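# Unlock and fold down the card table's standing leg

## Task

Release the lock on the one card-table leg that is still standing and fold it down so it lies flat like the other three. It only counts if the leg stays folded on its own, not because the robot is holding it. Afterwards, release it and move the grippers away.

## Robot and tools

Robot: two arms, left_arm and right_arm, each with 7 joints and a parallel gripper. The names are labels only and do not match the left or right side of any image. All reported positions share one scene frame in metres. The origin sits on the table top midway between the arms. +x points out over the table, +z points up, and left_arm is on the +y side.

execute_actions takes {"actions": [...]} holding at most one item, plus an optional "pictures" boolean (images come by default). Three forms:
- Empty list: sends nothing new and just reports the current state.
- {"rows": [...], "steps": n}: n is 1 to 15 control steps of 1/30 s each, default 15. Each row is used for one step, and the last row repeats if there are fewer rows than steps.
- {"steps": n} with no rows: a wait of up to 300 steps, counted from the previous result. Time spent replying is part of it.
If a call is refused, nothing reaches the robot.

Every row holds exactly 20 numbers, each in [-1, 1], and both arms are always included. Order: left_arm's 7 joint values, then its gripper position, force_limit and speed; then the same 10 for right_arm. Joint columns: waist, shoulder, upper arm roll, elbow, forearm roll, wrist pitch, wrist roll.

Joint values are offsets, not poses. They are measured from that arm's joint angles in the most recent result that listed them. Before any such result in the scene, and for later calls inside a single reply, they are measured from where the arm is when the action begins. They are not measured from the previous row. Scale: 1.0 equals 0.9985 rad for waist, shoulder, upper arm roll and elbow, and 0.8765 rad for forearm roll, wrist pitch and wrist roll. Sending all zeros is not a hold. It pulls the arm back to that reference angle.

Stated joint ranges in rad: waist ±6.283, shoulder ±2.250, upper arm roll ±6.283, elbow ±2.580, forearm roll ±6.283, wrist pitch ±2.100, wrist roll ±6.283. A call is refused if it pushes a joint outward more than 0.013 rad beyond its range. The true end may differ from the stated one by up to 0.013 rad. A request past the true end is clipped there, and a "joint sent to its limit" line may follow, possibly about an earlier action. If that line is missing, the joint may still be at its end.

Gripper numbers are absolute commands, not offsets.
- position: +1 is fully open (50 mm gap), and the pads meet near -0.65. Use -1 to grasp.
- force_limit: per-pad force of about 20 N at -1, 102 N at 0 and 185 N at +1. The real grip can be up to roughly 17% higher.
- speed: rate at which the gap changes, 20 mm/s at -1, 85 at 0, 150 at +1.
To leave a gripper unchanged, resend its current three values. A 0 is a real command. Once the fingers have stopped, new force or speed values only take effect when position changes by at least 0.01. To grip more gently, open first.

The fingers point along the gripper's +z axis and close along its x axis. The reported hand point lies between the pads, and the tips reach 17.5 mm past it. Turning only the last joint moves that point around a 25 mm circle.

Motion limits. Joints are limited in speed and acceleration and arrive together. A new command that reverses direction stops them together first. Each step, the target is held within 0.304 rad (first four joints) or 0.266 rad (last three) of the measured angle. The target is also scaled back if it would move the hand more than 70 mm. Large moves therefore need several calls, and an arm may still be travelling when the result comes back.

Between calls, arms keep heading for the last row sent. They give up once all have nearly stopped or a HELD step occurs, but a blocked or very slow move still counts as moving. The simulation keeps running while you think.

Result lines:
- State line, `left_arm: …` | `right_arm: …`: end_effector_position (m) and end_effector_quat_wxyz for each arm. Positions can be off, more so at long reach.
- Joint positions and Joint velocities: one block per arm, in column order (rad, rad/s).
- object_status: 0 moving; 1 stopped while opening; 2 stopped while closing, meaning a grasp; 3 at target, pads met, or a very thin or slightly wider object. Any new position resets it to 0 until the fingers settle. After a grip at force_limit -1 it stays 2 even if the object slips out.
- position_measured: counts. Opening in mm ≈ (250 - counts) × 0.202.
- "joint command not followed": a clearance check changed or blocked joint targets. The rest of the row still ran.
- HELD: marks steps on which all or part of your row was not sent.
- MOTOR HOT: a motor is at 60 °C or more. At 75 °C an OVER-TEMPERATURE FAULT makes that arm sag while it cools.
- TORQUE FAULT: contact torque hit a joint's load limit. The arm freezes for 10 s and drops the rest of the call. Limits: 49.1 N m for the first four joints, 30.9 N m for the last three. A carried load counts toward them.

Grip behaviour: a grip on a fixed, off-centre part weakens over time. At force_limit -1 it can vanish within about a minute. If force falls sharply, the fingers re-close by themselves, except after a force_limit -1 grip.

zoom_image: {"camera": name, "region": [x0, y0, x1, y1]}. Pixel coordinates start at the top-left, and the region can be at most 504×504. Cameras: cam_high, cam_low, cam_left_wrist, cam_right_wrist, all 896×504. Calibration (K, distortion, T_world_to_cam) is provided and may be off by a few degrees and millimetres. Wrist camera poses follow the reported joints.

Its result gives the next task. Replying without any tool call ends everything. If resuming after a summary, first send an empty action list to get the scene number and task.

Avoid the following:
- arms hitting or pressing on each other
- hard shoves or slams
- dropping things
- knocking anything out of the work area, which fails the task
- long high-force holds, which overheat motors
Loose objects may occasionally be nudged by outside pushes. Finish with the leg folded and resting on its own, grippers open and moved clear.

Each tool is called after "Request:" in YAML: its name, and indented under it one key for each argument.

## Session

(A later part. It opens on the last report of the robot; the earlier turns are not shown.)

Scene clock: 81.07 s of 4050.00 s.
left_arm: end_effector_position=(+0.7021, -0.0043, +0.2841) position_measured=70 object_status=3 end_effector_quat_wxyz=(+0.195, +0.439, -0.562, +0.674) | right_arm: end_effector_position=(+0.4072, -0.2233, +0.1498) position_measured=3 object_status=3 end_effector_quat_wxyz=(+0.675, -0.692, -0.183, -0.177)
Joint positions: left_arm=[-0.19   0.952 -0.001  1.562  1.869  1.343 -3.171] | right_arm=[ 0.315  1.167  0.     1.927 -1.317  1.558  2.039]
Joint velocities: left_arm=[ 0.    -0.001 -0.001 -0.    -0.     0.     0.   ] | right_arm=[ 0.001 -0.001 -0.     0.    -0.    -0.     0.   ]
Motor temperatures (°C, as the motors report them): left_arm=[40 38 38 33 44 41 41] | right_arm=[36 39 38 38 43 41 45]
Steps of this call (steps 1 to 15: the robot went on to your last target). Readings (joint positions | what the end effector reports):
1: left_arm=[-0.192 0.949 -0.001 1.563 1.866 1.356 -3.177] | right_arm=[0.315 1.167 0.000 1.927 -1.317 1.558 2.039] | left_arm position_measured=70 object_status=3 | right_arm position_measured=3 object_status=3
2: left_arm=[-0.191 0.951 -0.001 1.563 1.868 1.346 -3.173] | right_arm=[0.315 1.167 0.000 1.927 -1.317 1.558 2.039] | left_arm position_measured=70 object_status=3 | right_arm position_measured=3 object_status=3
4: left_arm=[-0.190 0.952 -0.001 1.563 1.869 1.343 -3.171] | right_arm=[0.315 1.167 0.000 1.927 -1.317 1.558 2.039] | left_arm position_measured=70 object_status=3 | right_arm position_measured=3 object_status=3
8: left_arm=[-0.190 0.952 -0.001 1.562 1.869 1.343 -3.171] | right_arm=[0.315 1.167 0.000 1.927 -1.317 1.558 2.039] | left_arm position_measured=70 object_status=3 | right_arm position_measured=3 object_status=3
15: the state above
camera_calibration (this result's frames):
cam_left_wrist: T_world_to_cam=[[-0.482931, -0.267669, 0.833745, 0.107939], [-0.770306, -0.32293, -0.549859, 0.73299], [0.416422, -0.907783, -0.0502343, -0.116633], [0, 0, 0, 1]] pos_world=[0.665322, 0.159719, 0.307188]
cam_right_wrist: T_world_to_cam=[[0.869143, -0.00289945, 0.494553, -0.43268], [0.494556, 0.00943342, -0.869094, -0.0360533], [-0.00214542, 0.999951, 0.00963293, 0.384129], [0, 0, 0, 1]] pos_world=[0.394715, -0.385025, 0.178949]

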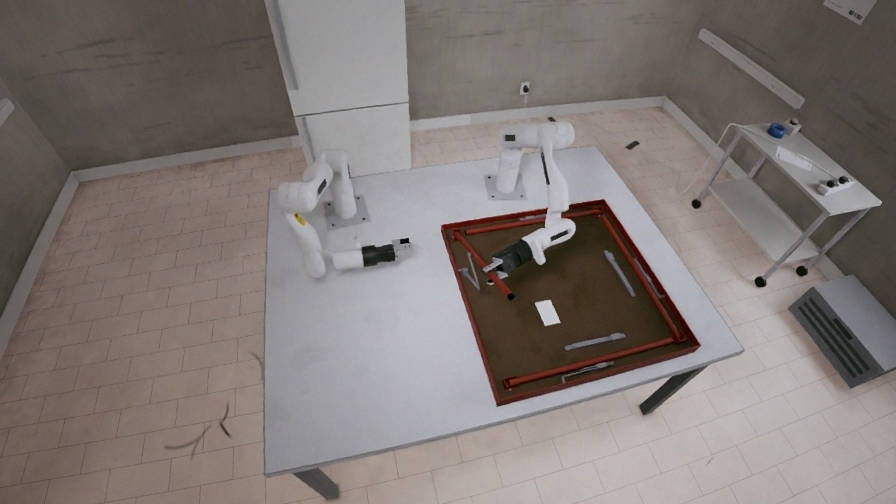

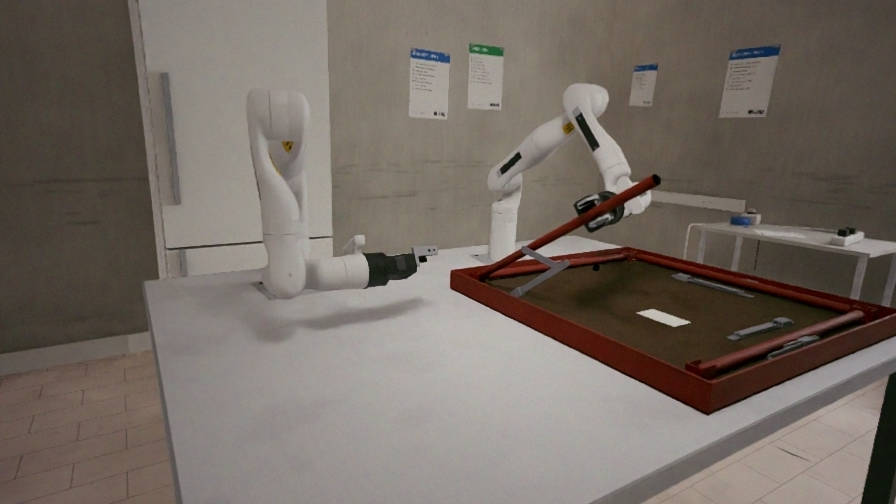

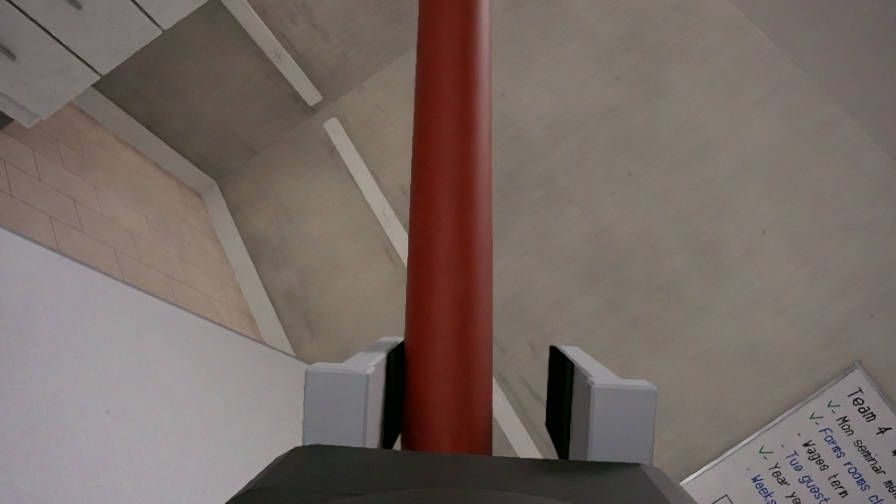

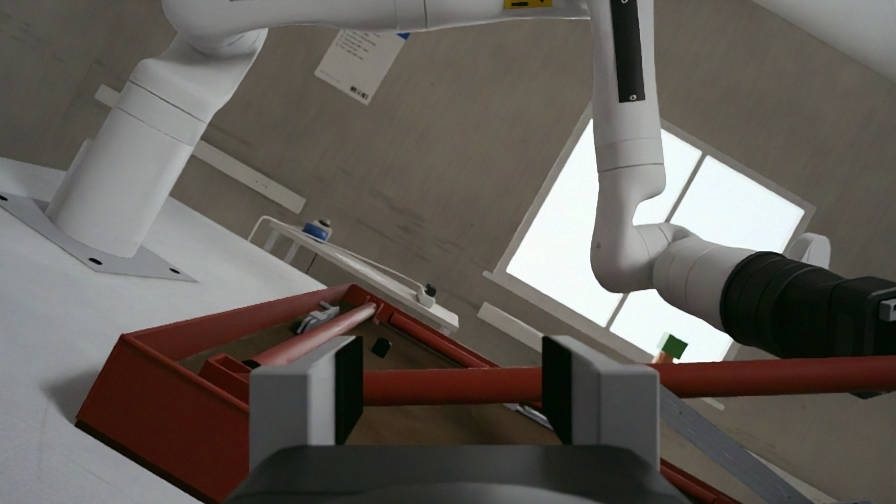

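Request:
execute_actions:
  actions:
    - {"rows":[[0.012,0.007,0,-0.006,0.026,-0.085,0.03,0.27,-0.5,-1,0,0,0,0,0,0,0,1,-0.5,-0.3],[0.012,0.007,0,-0.006,0.026,-0.085,0.03,0.27,-0.5,-1,0,0,0,0,0,0,0,1,-0.5,-0.3],[0.012,0.007,0,-0.006,0.026,-0.085,0.03,0.27,-0.5,-1,0,0,0,0,0,0,0,1,-0.5,-0.3],[0.012,0.007,0,-0.006,0.026,-0.085,0.03,0.27,-0.5,-1,0,0,0,0,0,0,0,1,-0.5,-0.3],[0.024,0.014,0,-0.012,0.052,-0.17,0.058,0.27,-0.5,-1,0,0,0,0,0,0,0,1,-0.5,-0.3],[0.024,0.014,0,-0.012,0.052,-0.17,0.058,0.27,-0.5,-1,0,0,0,0,0,0,0,1,-0.5,-0.3],[0.024,0.014,0,-0.012,0.052,-0.17,0.058,0.27,-0.5,-1,0,0,0,0,0,0,0,1,-0.5,-0.3],[0.024,0.014,0,-0.012,0.052,-0.17,0.058,0.27,-0.5,-1,0,0,0,0,0,0,0,1,-0.5,-0.3],[0.036,0.02,0,-0.017,0.078,-0.255,0.087,0.27,-0.5,-1,0,0,0,0,0,0,0,1,-0.5,-0.3],[0.036,0.02,0,-0.017,0.078,-0.255,0.087,0.27,-0.5,-1,0,0,0,0,0,0,0,1,-0.5,-0.3],[0.036,0.02,0,-0.017,0.078,-0.255,0.087,0.27,-0.5,-1,0,0,0,0,0,0,0,1,-0.5,-0.3],[0.036,0.02,0,-0.017,0.078,-0.255,0.087,0.27,-0.5,-1,0,0,0,0,0,0,0,1,-0.5,-0.3],[0.049,0.027,0,-0.023,0.104,-0.338,0.116,0.27,-0.5,-1,0,0,0,0,0,0,0,1,-0.5,-0.3]]}
  pictures: false

Request:
execute_actions:
  actions:
    - {"steps":12}

Scene clock: 85.60 s of 4050.00 s.
left_arm: end_effector_position=(+0.7519, +0.0048, +0.2119) position_measured=112 object_status=0 end_effector_quat_wxyz=(+0.157, +0.553, -0.540, +0.615) | right_arm: end_effector_position=(+0.4072, -0.2233, +0.1498) position_measured=3 object_status=3 end_effector_quat_wxyz=(+0.675, -0.692, -0.183, -0.177)
Joint positions: left_arm=[-0.146  0.978 -0.002  1.543  1.949  1.079 -3.081] | right_arm=[ 0.315  1.167  0.     1.927 -1.317  1.558  2.039]
Joint velocities: left_arm=[ 0.126  0.066  0.01  -0.06   0.214 -0.687  0.242] | right_arm=[-0.002 -0.    -0.     0.     0.    -0.    -0.   ]
Motor temperatures (°C, as the motors report them): left_arm=[40 38 38 33 44 41 41] | right_arm=[36 39 38 38 43 41 45]
Steps of this call (steps 1 to 15: the robot went on to your last target; steps 16 to 90: nothing new was sent; then 1.03 s passed at rest; steps 91 to 105: all 15 steps of this action). Readings (joint positions | what the end effector reports):
91: left_arm=[-0.189 0.952 -0.001 1.562 1.870 1.342 -3.171] | right_arm=[0.315 1.167 0.000 1.927 -1.317 1.558 2.039] | left_arm position_measured=72 object_status=0 | right_arm position_measured=3 object_status=3
92: left_arm=[-0.188 0.953 -0.001 1.561 1.872 1.334 -3.168] | right_arm=[0.315 1.167 0.000 1.927 -1.317 1.558 2.039] | left_arm position_measured=75 object_status=0 | right_arm position_measured=3 object_status=3
94: left_arm=[-0.181 0.958 -0.001 1.558 1.884 1.293 -3.154] | right_arm=[0.315 1.167 0.000 1.927 -1.317 1.558 2.039] | left_arm position_measured=82 object_status=0 | right_arm position_measured=3 object_status=3
98: left_arm=[-0.168 0.967 -0.002 1.553 1.910 1.206 -3.125] | right_arm=[0.315 1.167 0.000 1.927 -1.317 1.558 2.039] | left_arm position_measured=95 object_status=0 | right_arm position_measured=3 object_status=3
105: the state above

Scene clock: 86.00 s of 4050.00 s.
left_arm: end_effector_position=(+0.7575, +0.0081, +0.2018) position_measured=112 object_status=3 end_effector_quat_wxyz=(+0.151, +0.568, -0.536, +0.606) | right_arm: end_effector_position=(+0.4072, -0.2233, +0.1498) position_measured=3 object_status=3 end_effector_quat_wxyz=(+0.675, -0.692, -0.183, -0.177)
Joint positions: left_arm=[-0.141  0.982 -0.002  1.541  1.96   1.045 -3.07 ] | right_arm=[ 0.315  1.167  0.     1.927 -1.317  1.558  2.039]
Joint velocities: left_arm=[ 0.     0.001 -0.     0.     0.    -0.001  0.   ] | right_arm=[-0.002  0.001  0.001  0.     0.     0.     0.   ]
Motor temperatures (°C, as the motors report them): left_arm=[40 38 38 33 44 41 41] | right_arm=[36 39 38 38 43 41 45]
Steps of this call (steps 1 to 12: the robot went on to your last target). Readings (joint positions | what the end effector reports):
1: left_arm=[-0.143 0.980 -0.002 1.542 1.955 1.060 -3.075] | right_arm=[0.315 1.167 0.000 1.927 -1.317 1.558 2.039] | left_arm position_measured=112 object_status=0 | right_arm position_measured=3 object_status=3
2: left_arm=[-0.142 0.981 -0.002 1.541 1.958 1.049 -3.071] | right_arm=[0.315 1.167 0.000 1.927 -1.317 1.558 2.039] | left_arm position_measured=112 object_status=0 | right_arm position_measured=3 object_status=3
4: left_arm=[-0.142 0.982 -0.002 1.541 1.960 1.045 -3.070] | right_arm=[0.315 1.167 0.000 1.927 -1.317 1.558 2.039] | left_arm position_measured=112 object_status=0 | right_arm position_measured=3 object_status=3
8: left_arm=[-0.141 0.982 -0.002 1.541 1.960 1.045 -3.070] | right_arm=[0.315 1.167 0.000 1.927 -1.317 1.558 2.039] | left_arm position_measured=112 object_status=3 | right_arm position_measured=3 object_status=3
12: the state above
camera_calibration (this result's frames):
cam_left_wrist: T_world_to_cam=[[-0.242711, -0.453433, 0.857607, 0.0213672], [-0.793447, -0.415851, -0.444421, 0.731404], [0.558152, -0.788331, -0.258844, -0.198819], [0, 0, 0, 1]] pos_world=[0.696487, 0.157108, 0.255263]
cam_right_wrist: T_world_to_cam=[[0.869141, -0.00290024, 0.494555, -0.432681], [0.494559, 0.00943266, -0.869093, -0.0360552], [-0.0021444, 0.999951, 0.00963266, 0.384128], [0, 0, 0, 1]] pos_world=[0.394716, -0.385025, 0.178949]

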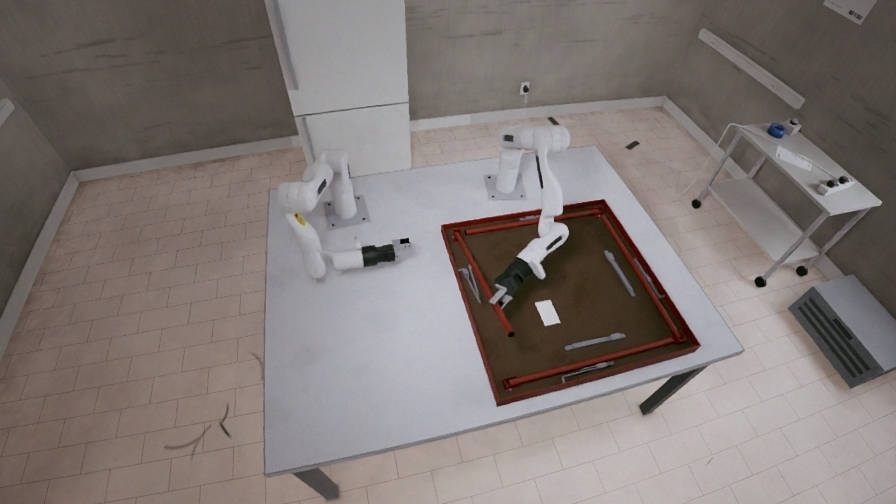

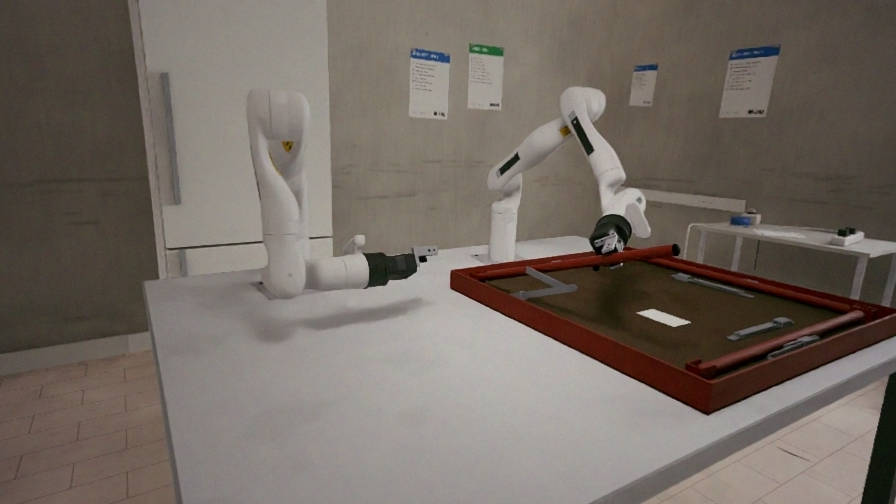

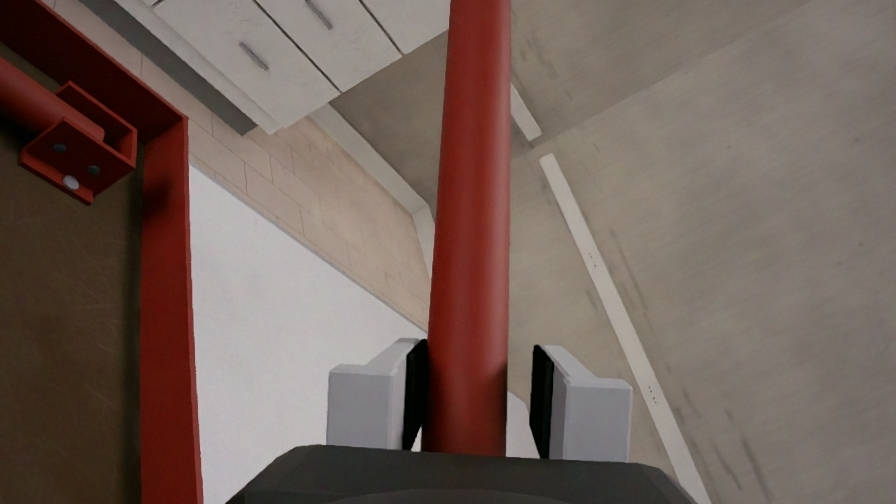

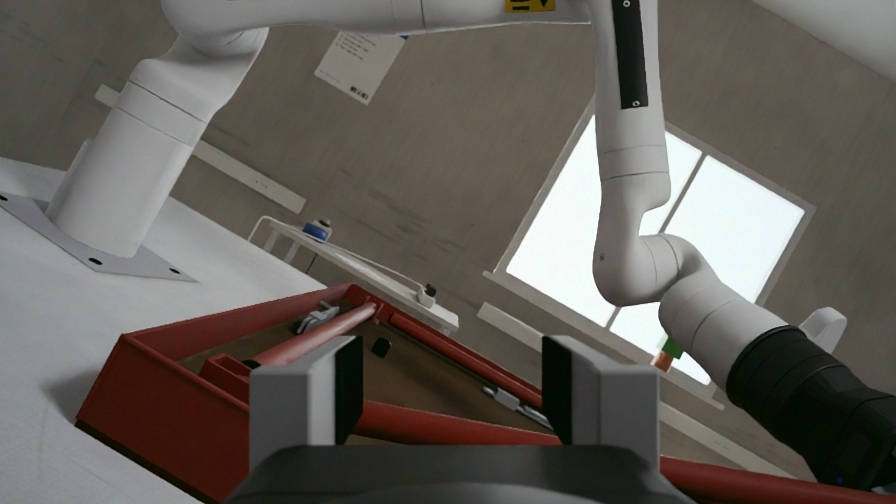

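Request:
execute_actions:
  actions:
    - {"rows":[[0.017,0.003,0,-0.026,-0.05,-0.087,0.065,0.27,-0.5,-1,0,0,0,0,0,0,0,1,-0.5,-0.3],[0.017,0.003,0,-0.026,-0.05,-0.087,0.065,0.27,-0.5,-1,0,0,0,0,0,0,0,1,-0.5,-0.3],[0.017,0.003,0,-0.026,-0.05,-0.087,0.065,0.27,-0.5,-1,0,0,0,0,0,0,0,1,-0.5,-0.3],[0.017,0.003,0,-0.026,-0.05,-0.087,0.065,0.27,-0.5,-1,0,0,0,0,0,0,0,1,-0.5,-0.3],[0.033,0.005,0,-0.052,-0.1,-0.174,0.13,0.27,-0.5,-1,0,0,0,0,0,0,0,1,-0.5,-0.3],[0.033,0.005,0,-0.052,-0.1,-0.174,0.13,0.27,-0.5,-1,0,0,0,0,0,0,0,1,-0.5,-0.3],[0.033,0.005,0,-0.052,-0.1,-0.174,0.13,0.27,-0.5,-1,0,0,0,0,0,0,0,1,-0.5,-0.3],[0.033,0.005,0,-0.052,-0.1,-0.174,0.13,0.27,-0.5,-1,0,0,0,0,0,0,0,1,-0.5,-0.3],[0.048,0.008,0,-0.078,-0.15,-0.26,0.195,0.27,-0.5,-1,0,0,0,0,0,0,0,1,-0.5,-0.3],[0.048,0.008,0,-0.078,-0.15,-0.26,0.195,0.27,-0.5,-1,0,0,0,0,0,0,0,1,-0.5,-0.3],[0.048,0.008,0,-0.078,-0.15,-0.26,0.195,0.27,-0.5,-1,0,0,0,0,0,0,0,1,-0.5,-0.3],[0.048,0.008,0,-0.078,-0.15,-0.26,0.195,0.27,-0.5,-1,0,0,0,0,0,0,0,1,-0.5,-0.3],[0.063,0.011,0,-0.103,-0.2,-0.347,0.258,0.27,-0.5,-1,0,0,0,0,0,0,0,1,-0.5,-0.3]]}
  pictures: false

Request:
execute_actions:
  actions:
    - {"steps":12}

Scene clock: 90.80 s of 4050.00 s.
left_arm: end_effector_position=(+0.7740, +0.0054, +0.1367) position_measured=112 object_status=3 end_effector_quat_wxyz=(+0.119, +0.634, -0.566, +0.513) | right_arm: end_effector_position=(+0.4072, -0.2233, +0.1498) position_measured=3 object_status=3 end_effector_quat_wxyz=(+0.675, -0.692, -0.183, -0.177)
Joint positions: left_arm=[-0.086  0.994 -0.003  1.451  1.805  0.776 -2.869] | right_arm=[ 0.315  1.167  0.     1.927 -1.317  1.558  2.039]
Joint velocities: left_arm=[ 0.15   0.027  0.014 -0.225 -0.414 -0.705  0.516] | right_arm=[-0.001 -0.001  0.    -0.001 -0.     0.    -0.003]
Motor temperatures (°C, as the motors report them): left_arm=[40 38 38 33 44 41 41] | right_arm=[36 39 38 38 43 41 45]
Steps of this call (steps 1 to 30: the robot went on to your last target; steps 31 to 90: nothing new was sent; then 1.30 s passed at rest; steps 91 to 105: all 15 steps of this action). Readings (joint positions | what the end effector reports):
91: left_arm=[-0.141 0.982 -0.003 1.541 1.959 1.044 -3.069] | right_arm=[0.315 1.167 0.000 1.927 -1.317 1.558 2.039] | left_arm position_measured=112 object_status=3 | right_arm position_measured=3 object_status=3
92: left_arm=[-0.139 0.982 -0.003 1.537 1.955 1.036 -3.063] | right_arm=[0.315 1.167 0.000 1.927 -1.317 1.558 2.039] | left_arm position_measured=112 object_status=3 | right_arm position_measured=3 object_status=3
94: left_arm=[-0.131 0.985 -0.004 1.523 1.932 0.993 -3.032] | right_arm=[0.315 1.167 0.000 1.927 -1.317 1.558 2.039] | left_arm position_measured=112 object_status=3 | right_arm position_measured=3 object_status=3
98: left_arm=[-0.114 0.988 -0.005 1.494 1.881 0.905 -2.966] | right_arm=[0.315 1.167 0.000 1.927 -1.317 1.558 2.039] | left_arm position_measured=112 object_status=3 | right_arm position_measured=3 object_status=3
105: the state above

Scene clock: 91.20 s of 4050.00 s.
left_arm: end_effector_position=(+0.7770, +0.0079, +0.1288) position_measured=112 object_status=3 end_effector_quat_wxyz=(+0.111, +0.643, -0.568, +0.501) | right_arm: end_effector_position=(+0.4072, -0.2233, +0.1498) position_measured=3 object_status=3 end_effector_quat_wxyz=(+0.675, -0.692, -0.183, -0.177)
Joint positions: left_arm=[-0.08   0.996 -0.004  1.44   1.784  0.739 -2.843] | right_arm=[ 0.315  1.167  0.     1.927 -1.317  1.558  2.039]
Joint velocities: left_arm=[-0.     0.002  0.001 -0.001 -0.     0.     0.   ] | right_arm=[-0.    -0.001 -0.    -0.     0.    -0.     0.   ]
Motor temperatures (°C, as the motors report them): left_arm=[40 38 38 33 44 41 41] | right_arm=[36 39 38 38 43 41 45]
Steps of this call (steps 1 to 12: the robot went on to your last target). Readings (joint positions | what the end effector reports):
1: left_arm=[-0.082 0.995 -0.003 1.445 1.793 0.756 -2.855] | right_arm=[0.315 1.167 0.000 1.927 -1.317 1.558 2.039] | left_arm position_measured=112 object_status=3 | right_arm position_measured=3 object_status=3
2: left_arm=[-0.081 0.995 -0.003 1.442 1.786 0.744 -2.846] | right_arm=[0.315 1.167 0.000 1.927 -1.317 1.558 2.039] | left_arm position_measured=112 object_status=3 | right_arm position_measured=3 object_status=3
4: left_arm=[-0.080 0.996 -0.003 1.441 1.784 0.740 -2.843] | right_arm=[0.315 1.167 0.000 1.927 -1.317 1.558 2.039] | left_arm position_measured=112 object_status=3 | right_arm position_measured=3 object_status=3
8: left_arm=[-0.080 0.996 -0.004 1.440 1.784 0.739 -2.843] | right_arm=[0.315 1.167 0.000 1.927 -1.317 1.558 2.039] | left_arm position_measured=112 object_status=3 | right_arm position_measured=3 object_status=3
12: the state above
camera_calibration (this result's frames):
cam_left_wrist: T_world_to_cam=[[-0.0807339, -0.642328, 0.762166, -0.0234802], [-0.836316, -0.372358, -0.4024, 0.741961], [0.542271, -0.669898, -0.507127, -0.185342], [0, 0, 0, 1]] pos_world=[0.719124, 0.137033, 0.222469]
cam_right_wrist: T_world_to_cam=[[0.86914, -0.00290118, 0.494558, -0.432682], [0.494562, 0.00943188, -0.869091, -0.0360571], [-0.00214322, 0.999951, 0.00963244, 0.384128], [0, 0, 0, 1]] pos_world=[0.394717, -0.385025, 0.178949]

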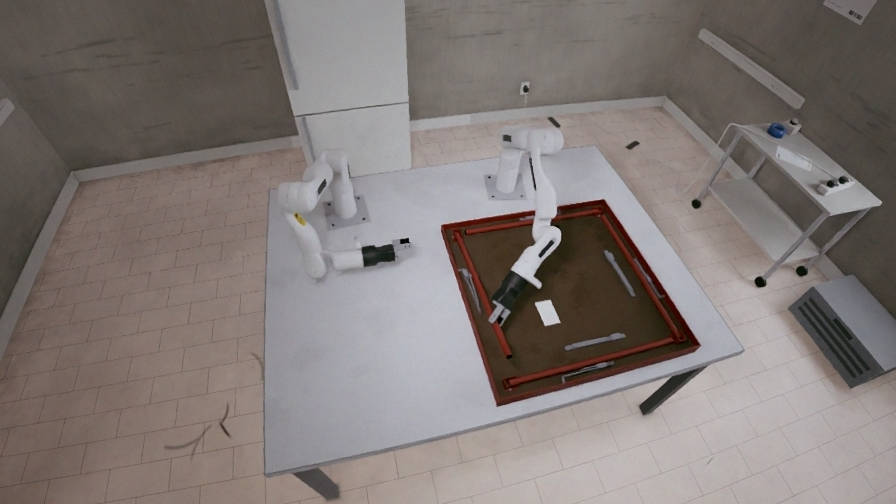

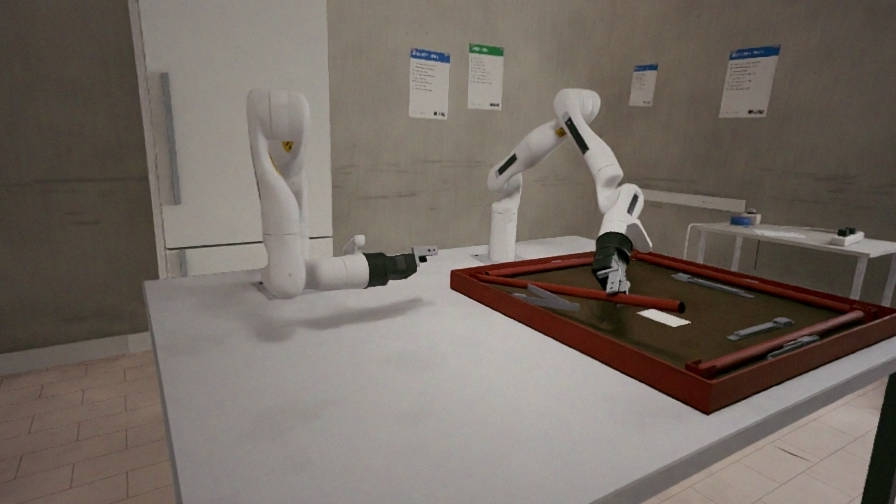

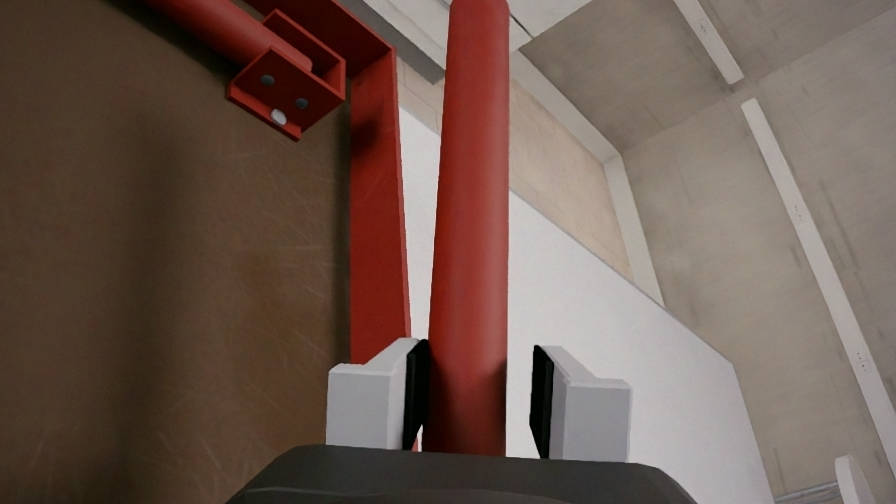

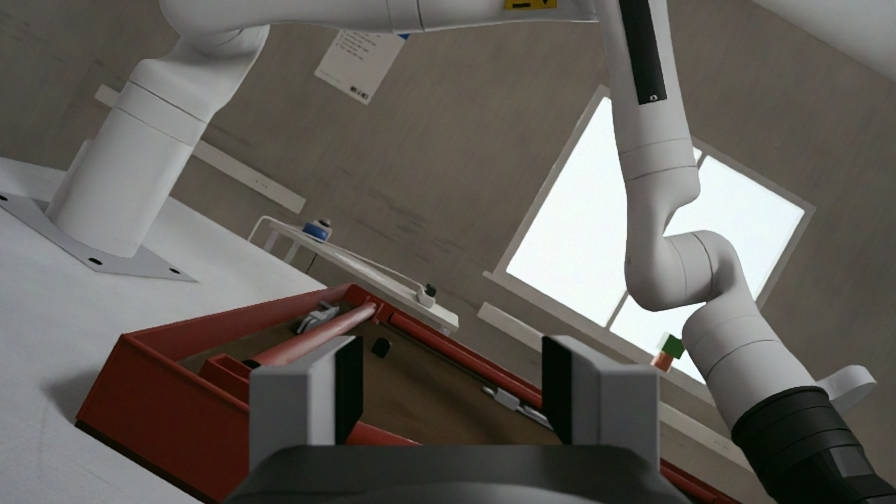

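Request:
execute_actions:
  actions:
    - {"rows":[[0.013,0.005,0.002,-0.023,-0.075,-0.04,0.077,0.2,-0.5,-1,0,0,0,0,0,0,0,1,-0.5,-0.3],[0.013,0.005,0.002,-0.023,-0.075,-0.04,0.077,0.2,-0.5,-1,0,0,0,0,0,0,0,1,-0.5,-0.3],[0.013,0.005,0.002,-0.023,-0.075,-0.04,0.077,0.2,-0.5,-1,0,0,0,0,0,0,0,1,-0.5,-0.3],[0.013,0.005,0.002,-0.023,-0.075,-0.04,0.077,0.2,-0.5,-1,0,0,0,0,0,0,0,1,-0.5,-0.3],[0.025,0.011,0.002,-0.046,-0.15,-0.08,0.154,0.2,-0.5,-1,0,0,0,0,0,0,0,1,-0.5,-0.3],[0.025,0.011,0.002,-0.046,-0.15,-0.08,0.154,0.2,-0.5,-1,0,0,0,0,0,0,0,1,-0.5,-0.3],[0.025,0.011,0.002,-0.046,-0.15,-0.08,0.154,0.2,-0.5,-1,0,0,0,0,0,0,0,1,-0.5,-0.3],[0.025,0.011,0.002,-0.046,-0.15,-0.08,0.154,0.2,-0.5,-1,0,0,0,0,0,0,0,1,-0.5,-0.3],[0.037,0.016,0.002,-0.068,-0.226,-0.118,0.231,0.2,-0.5,-1,0,0,0,0,0,0,0,1,-0.5,-0.3]]}

Scene clock: 95.30 s of 4050.00 s.
left_arm: end_effector_position=(+0.7767, +0.0060, +0.0953) position_measured=123 object_status=3 end_effector_quat_wxyz=(+0.099, +0.667, -0.589, +0.445) | right_arm: end_effector_position=(+0.4072, -0.2233, +0.1498) position_measured=3 object_status=3 end_effector_quat_wxyz=(+0.675, -0.692, -0.183, -0.177)
Joint positions: left_arm=[-0.048  1.013 -0.005  1.373  1.586  0.633 -2.641] | right_arm=[ 0.315  1.167  0.     1.927 -1.317  1.558  2.039]
Joint velocities: left_arm=[ 0.007  0.002 -0.005 -0.006 -0.008 -0.002  0.008] | right_arm=[-0.    -0.     0.     0.001  0.     0.    -0.001]
Motor temperatures (°C, as the motors report them): left_arm=[40 38 38 33 44 41 41] | right_arm=[36 39 38 38 43 41 45]
Steps of this call (steps 1 to 30: the robot went on to your last target; steps 31 to 90: nothing new was sent; then 0.60 s passed at rest; steps 91 to 105: all 15 steps of this action). Readings (joint positions | what the end effector reports):
91: left_arm=[-0.079 0.996 -0.004 1.440 1.783 0.739 -2.842] | right_arm=[0.315 1.167 0.000 1.927 -1.317 1.558 2.039] | left_arm position_measured=114 object_status=0 | right_arm position_measured=3 object_status=3
92: left_arm=[-0.078 0.997 -0.004 1.437 1.775 0.734 -2.834] | right_arm=[0.315 1.167 0.000 1.927 -1.317 1.558 2.039] | left_arm position_measured=118 object_status=0 | right_arm position_measured=3 object_status=3
94: left_arm=[-0.072 1.001 -0.005 1.423 1.738 0.711 -2.795] | right_arm=[0.315 1.167 0.000 1.927 -1.317 1.558 2.039] | left_arm position_measured=122 object_status=0 | right_arm position_measured=3 object_status=3
98: left_arm=[-0.061 1.008 -0.005 1.398 1.663 0.671 -2.719] | right_arm=[0.315 1.167 0.000 1.927 -1.317 1.558 2.039] | left_arm position_measured=123 object_status=0 | right_arm position_measured=3 object_status=3
105: the state above
camera_calibration (this result's frames):
cam_left_wrist: T_world_to_cam=[[-0.023931, -0.719134, 0.694459, -0.036412], [-0.866761, -0.331218, -0.372855, 0.748119], [0.49815, -0.610853, -0.615391, -0.159223], [0, 0, 0, 1]] pos_world=[0.726886, 0.124343, 0.206242]
cam_right_wrist: T_world_to_cam=[[0.869138, -0.00290218, 0.494561, -0.432684], [0.494564, 0.00943098, -0.86909, -0.0360591], [-0.00214194, 0.999951, 0.00963214, 0.384128], [0, 0, 0, 1]] pos_world=[0.394718, -0.385025, 0.17895]

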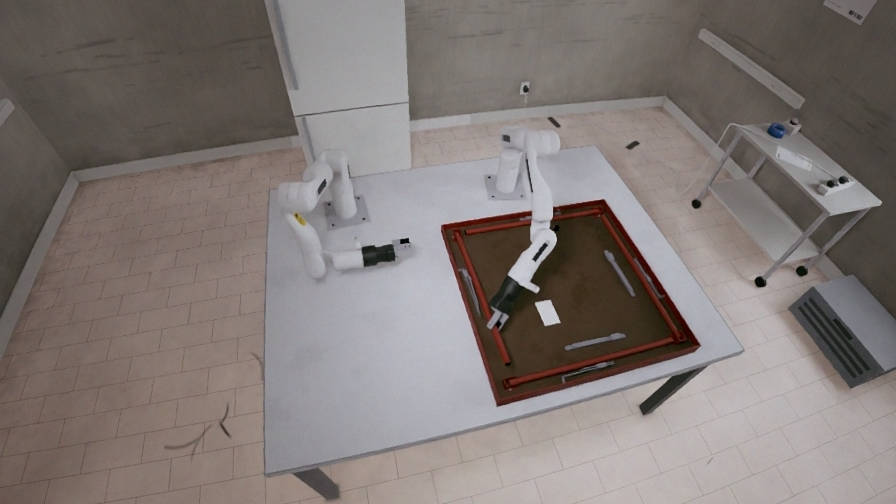

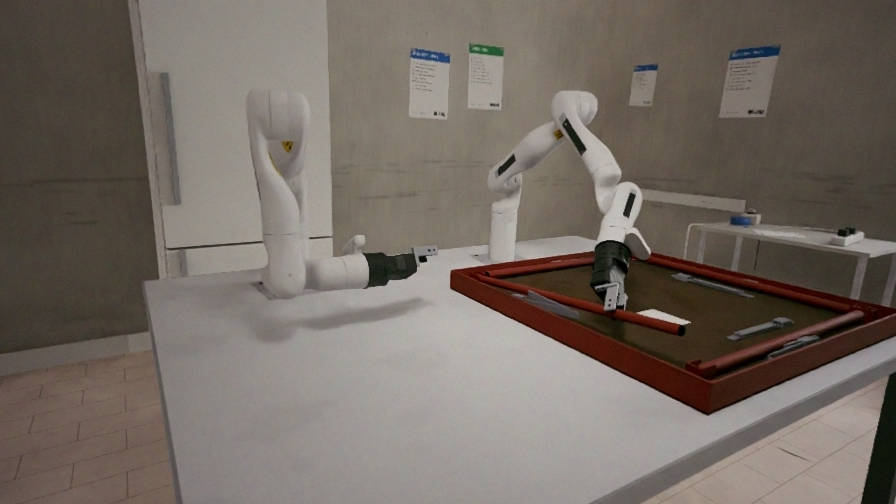

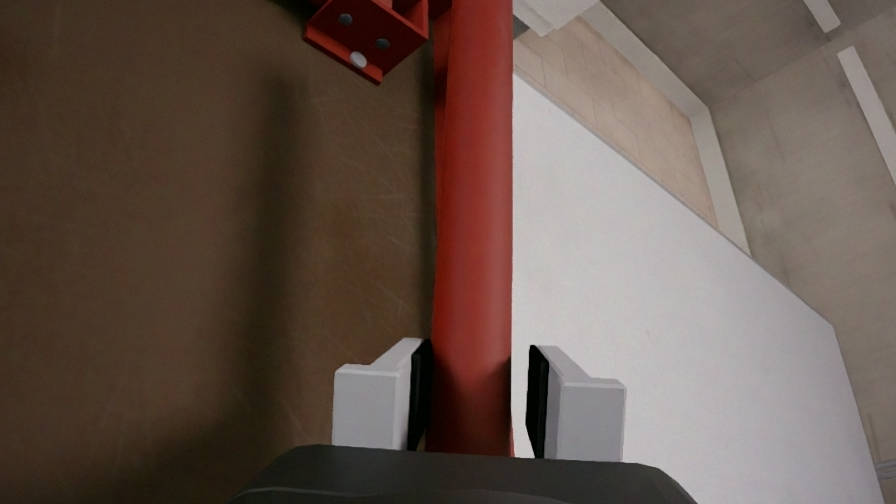

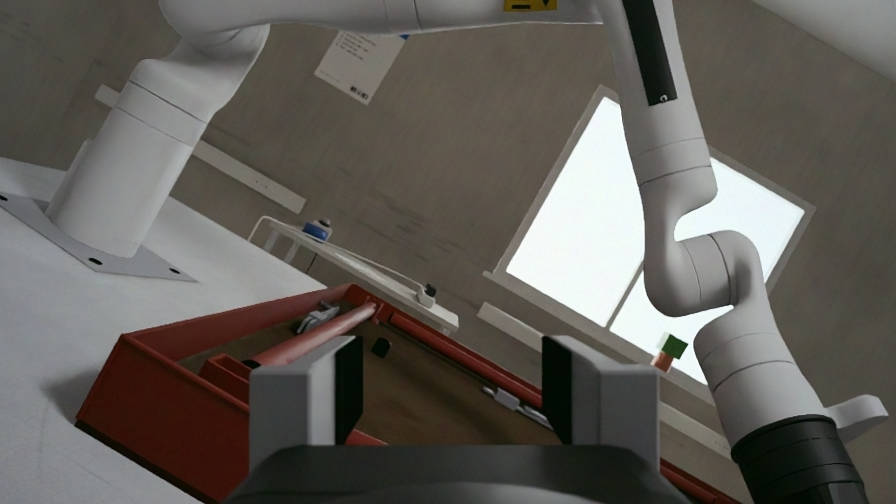

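Request:
execute_actions:
  actions:
    - {"rows":[[0.015,0.007,0.002,-0.023,-0.075,-0.038,0.077,0.2,-0.5,-1,0,0,0,0,0,0,0,1,-0.5,-0.3],[0.015,0.007,0.002,-0.023,-0.075,-0.038,0.077,0.2,-0.5,-1,0,0,0,0,0,0,0,1,-0.5,-0.3],[0.015,0.007,0.002,-0.023,-0.075,-0.038,0.077,0.2,-0.5,-1,0,0,0,0,0,0,0,1,-0.5,-0.3],[0.015,0.007,0.002,-0.023,-0.075,-0.038,0.077,0.2,-0.5,-1,0,0,0,0,0,0,0,1,-0.5,-0.3],[0.029,0.014,0.002,-0.046,-0.15,-0.076,0.154,0.2,-0.5,-1,0,0,0,0,0,0,0,1,-0.5,-0.3],[0.029,0.014,0.002,-0.046,-0.15,-0.076,0.154,0.2,-0.5,-1,0,0,0,0,0,0,0,1,-0.5,-0.3],[0.029,0.014,0.002,-0.046,-0.15,-0.076,0.154,0.2,-0.5,-1,0,0,0,0,0,0,0,1,-0.5,-0.3],[0.029,0.014,0.002,-0.046,-0.15,-0.076,0.154,0.2,-0.5,-1,0,0,0,0,0,0,0,1,-0.5,-0.3],[0.042,0.021,0.002,-0.069,-0.226,-0.114,0.232,0.2,-0.5,-1,0,0,0,0,0,0,0,1,-0.5,-0.3]]}

Request:
zoom_image:
  camera: "cam_low"
  region: [500,230,780,390]

Scene clock: 99.20 s of 4050.00 s.
left_arm: end_effector_position=(+0.7805, +0.0048, +0.0664) position_measured=123 object_status=3 end_effector_quat_wxyz=(+0.074, +0.686, -0.604, +0.399) | right_arm: end_effector_position=(+0.4072, -0.2233, +0.1498) position_measured=3 object_status=3 end_effector_quat_wxyz=(+0.675, -0.692, -0.183, -0.177)
Joint positions: left_arm=[-0.009  1.037 -0.004  1.308  1.387  0.532 -2.437] | right_arm=[ 0.315  1.167  0.     1.927 -1.317  1.558  2.039]
Joint velocities: left_arm=[ 0.008  0.003 -0.007 -0.01  -0.007 -0.01   0.007] | right_arm=[ 0.     0.003 -0.    -0.001  0.     0.    -0.001]
Motor temperatures (°C, as the motors report them): left_arm=[40 38 38 33 44 41 41] | right_arm=[36 39 38 38 43 41 45]
Steps of this call (steps 1 to 15: the robot went on to your last target; steps 16 to 90: nothing new was sent; then 0.40 s passed at rest; steps 91 to 105: all 15 steps of this action). Readings (joint positions | what the end effector reports):
91: left_arm=[-0.047 1.014 -0.005 1.372 1.585 0.632 -2.639] | right_arm=[0.315 1.167 0.000 1.927 -1.317 1.558 2.039] | left_arm position_measured=123 object_status=3 | right_arm position_measured=3 object_status=3
92: left_arm=[-0.046 1.015 -0.006 1.369 1.577 0.627 -2.631] | right_arm=[0.315 1.167 0.000 1.927 -1.317 1.558 2.039] | left_arm position_measured=123 object_status=3 | right_arm position_measured=3 object_status=3
94: left_arm=[-0.039 1.020 -0.005 1.356 1.538 0.607 -2.592] | right_arm=[0.315 1.167 0.000 1.927 -1.317 1.558 2.039] | left_arm position_measured=123 object_status=3 | right_arm position_measured=3 object_status=3
98: left_arm=[-0.024 1.029 -0.005 1.333 1.464 0.569 -2.516] | right_arm=[0.315 1.167 0.000 1.927 -1.317 1.558 2.039] | left_arm position_measured=123 object_status=3 | right_arm position_measured=3 object_status=3
105: the state above
camera_calibration (this result's frames):
cam_left_wrist: T_world_to_cam=[[0.0188387, -0.788352, 0.614936, -0.0448596], [-0.878871, -0.306294, -0.365746, 0.749049], [0.476688, -0.533559, -0.698629, -0.157709], [0, 0, 0, 1]] pos_world=[0.73434, 0.109917, 0.191368]
cam_right_wrist: T_world_to_cam=[[0.869137, -0.00290305, 0.494563, -0.432685], [0.494567, 0.00943009, -0.869088, -0.0360611], [-0.00214076, 0.999951, 0.00963179, 0.384127], [0, 0, 0, 1]] pos_world=[0.394719, -0.385025, 0.17895]

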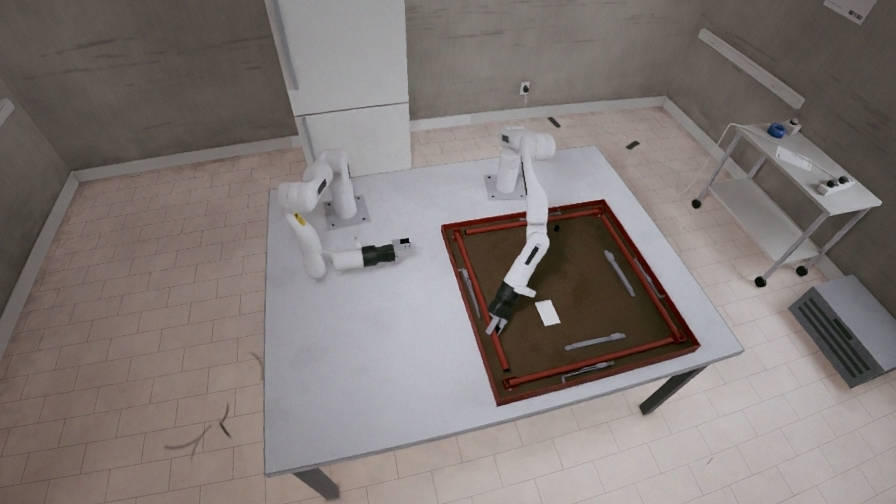

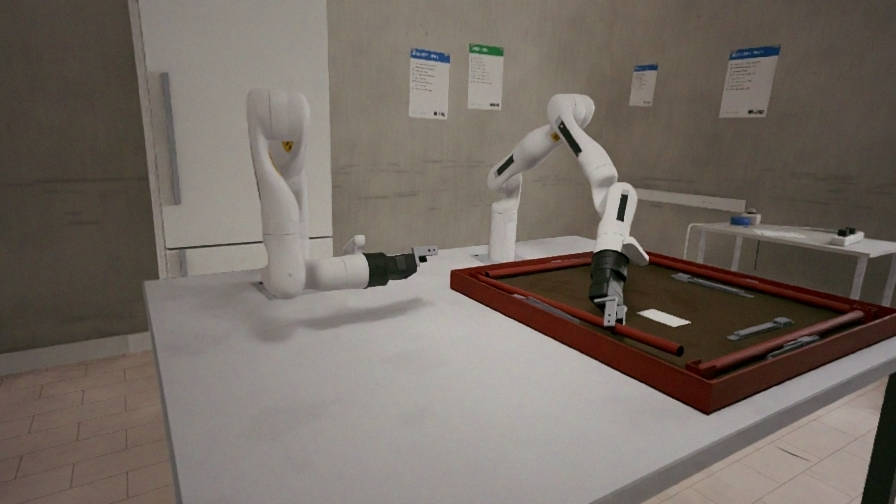

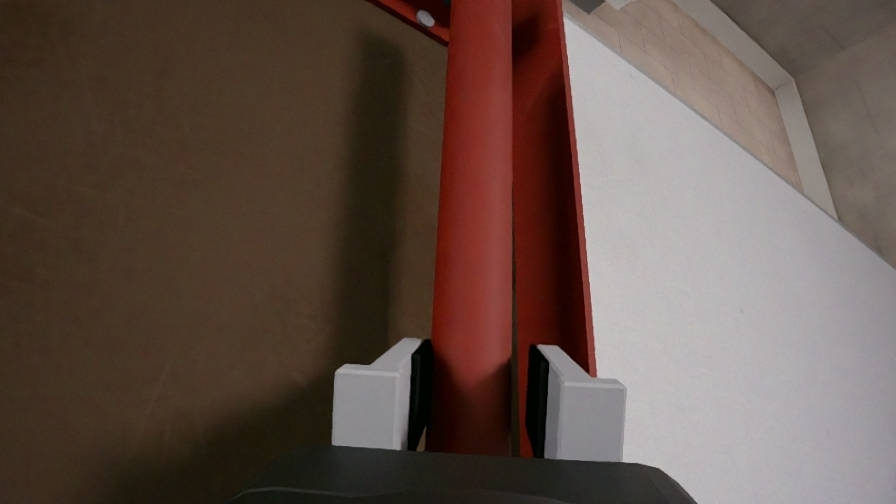

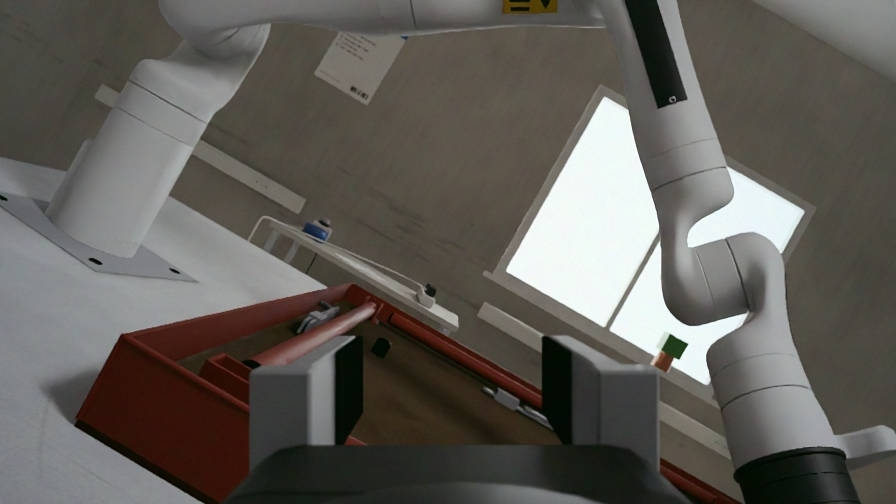

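Region (500, 230, 780, 390) of cam_low's 896x504 image, scaled by 1.800, with more detail than that image has; it fills the top 288 rows of this view, and the rest is white.

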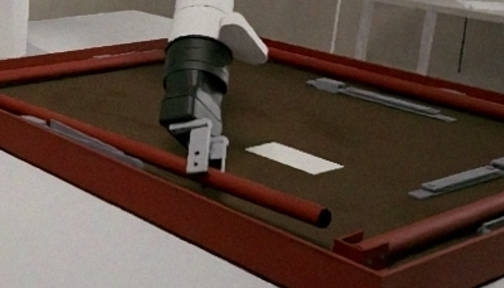

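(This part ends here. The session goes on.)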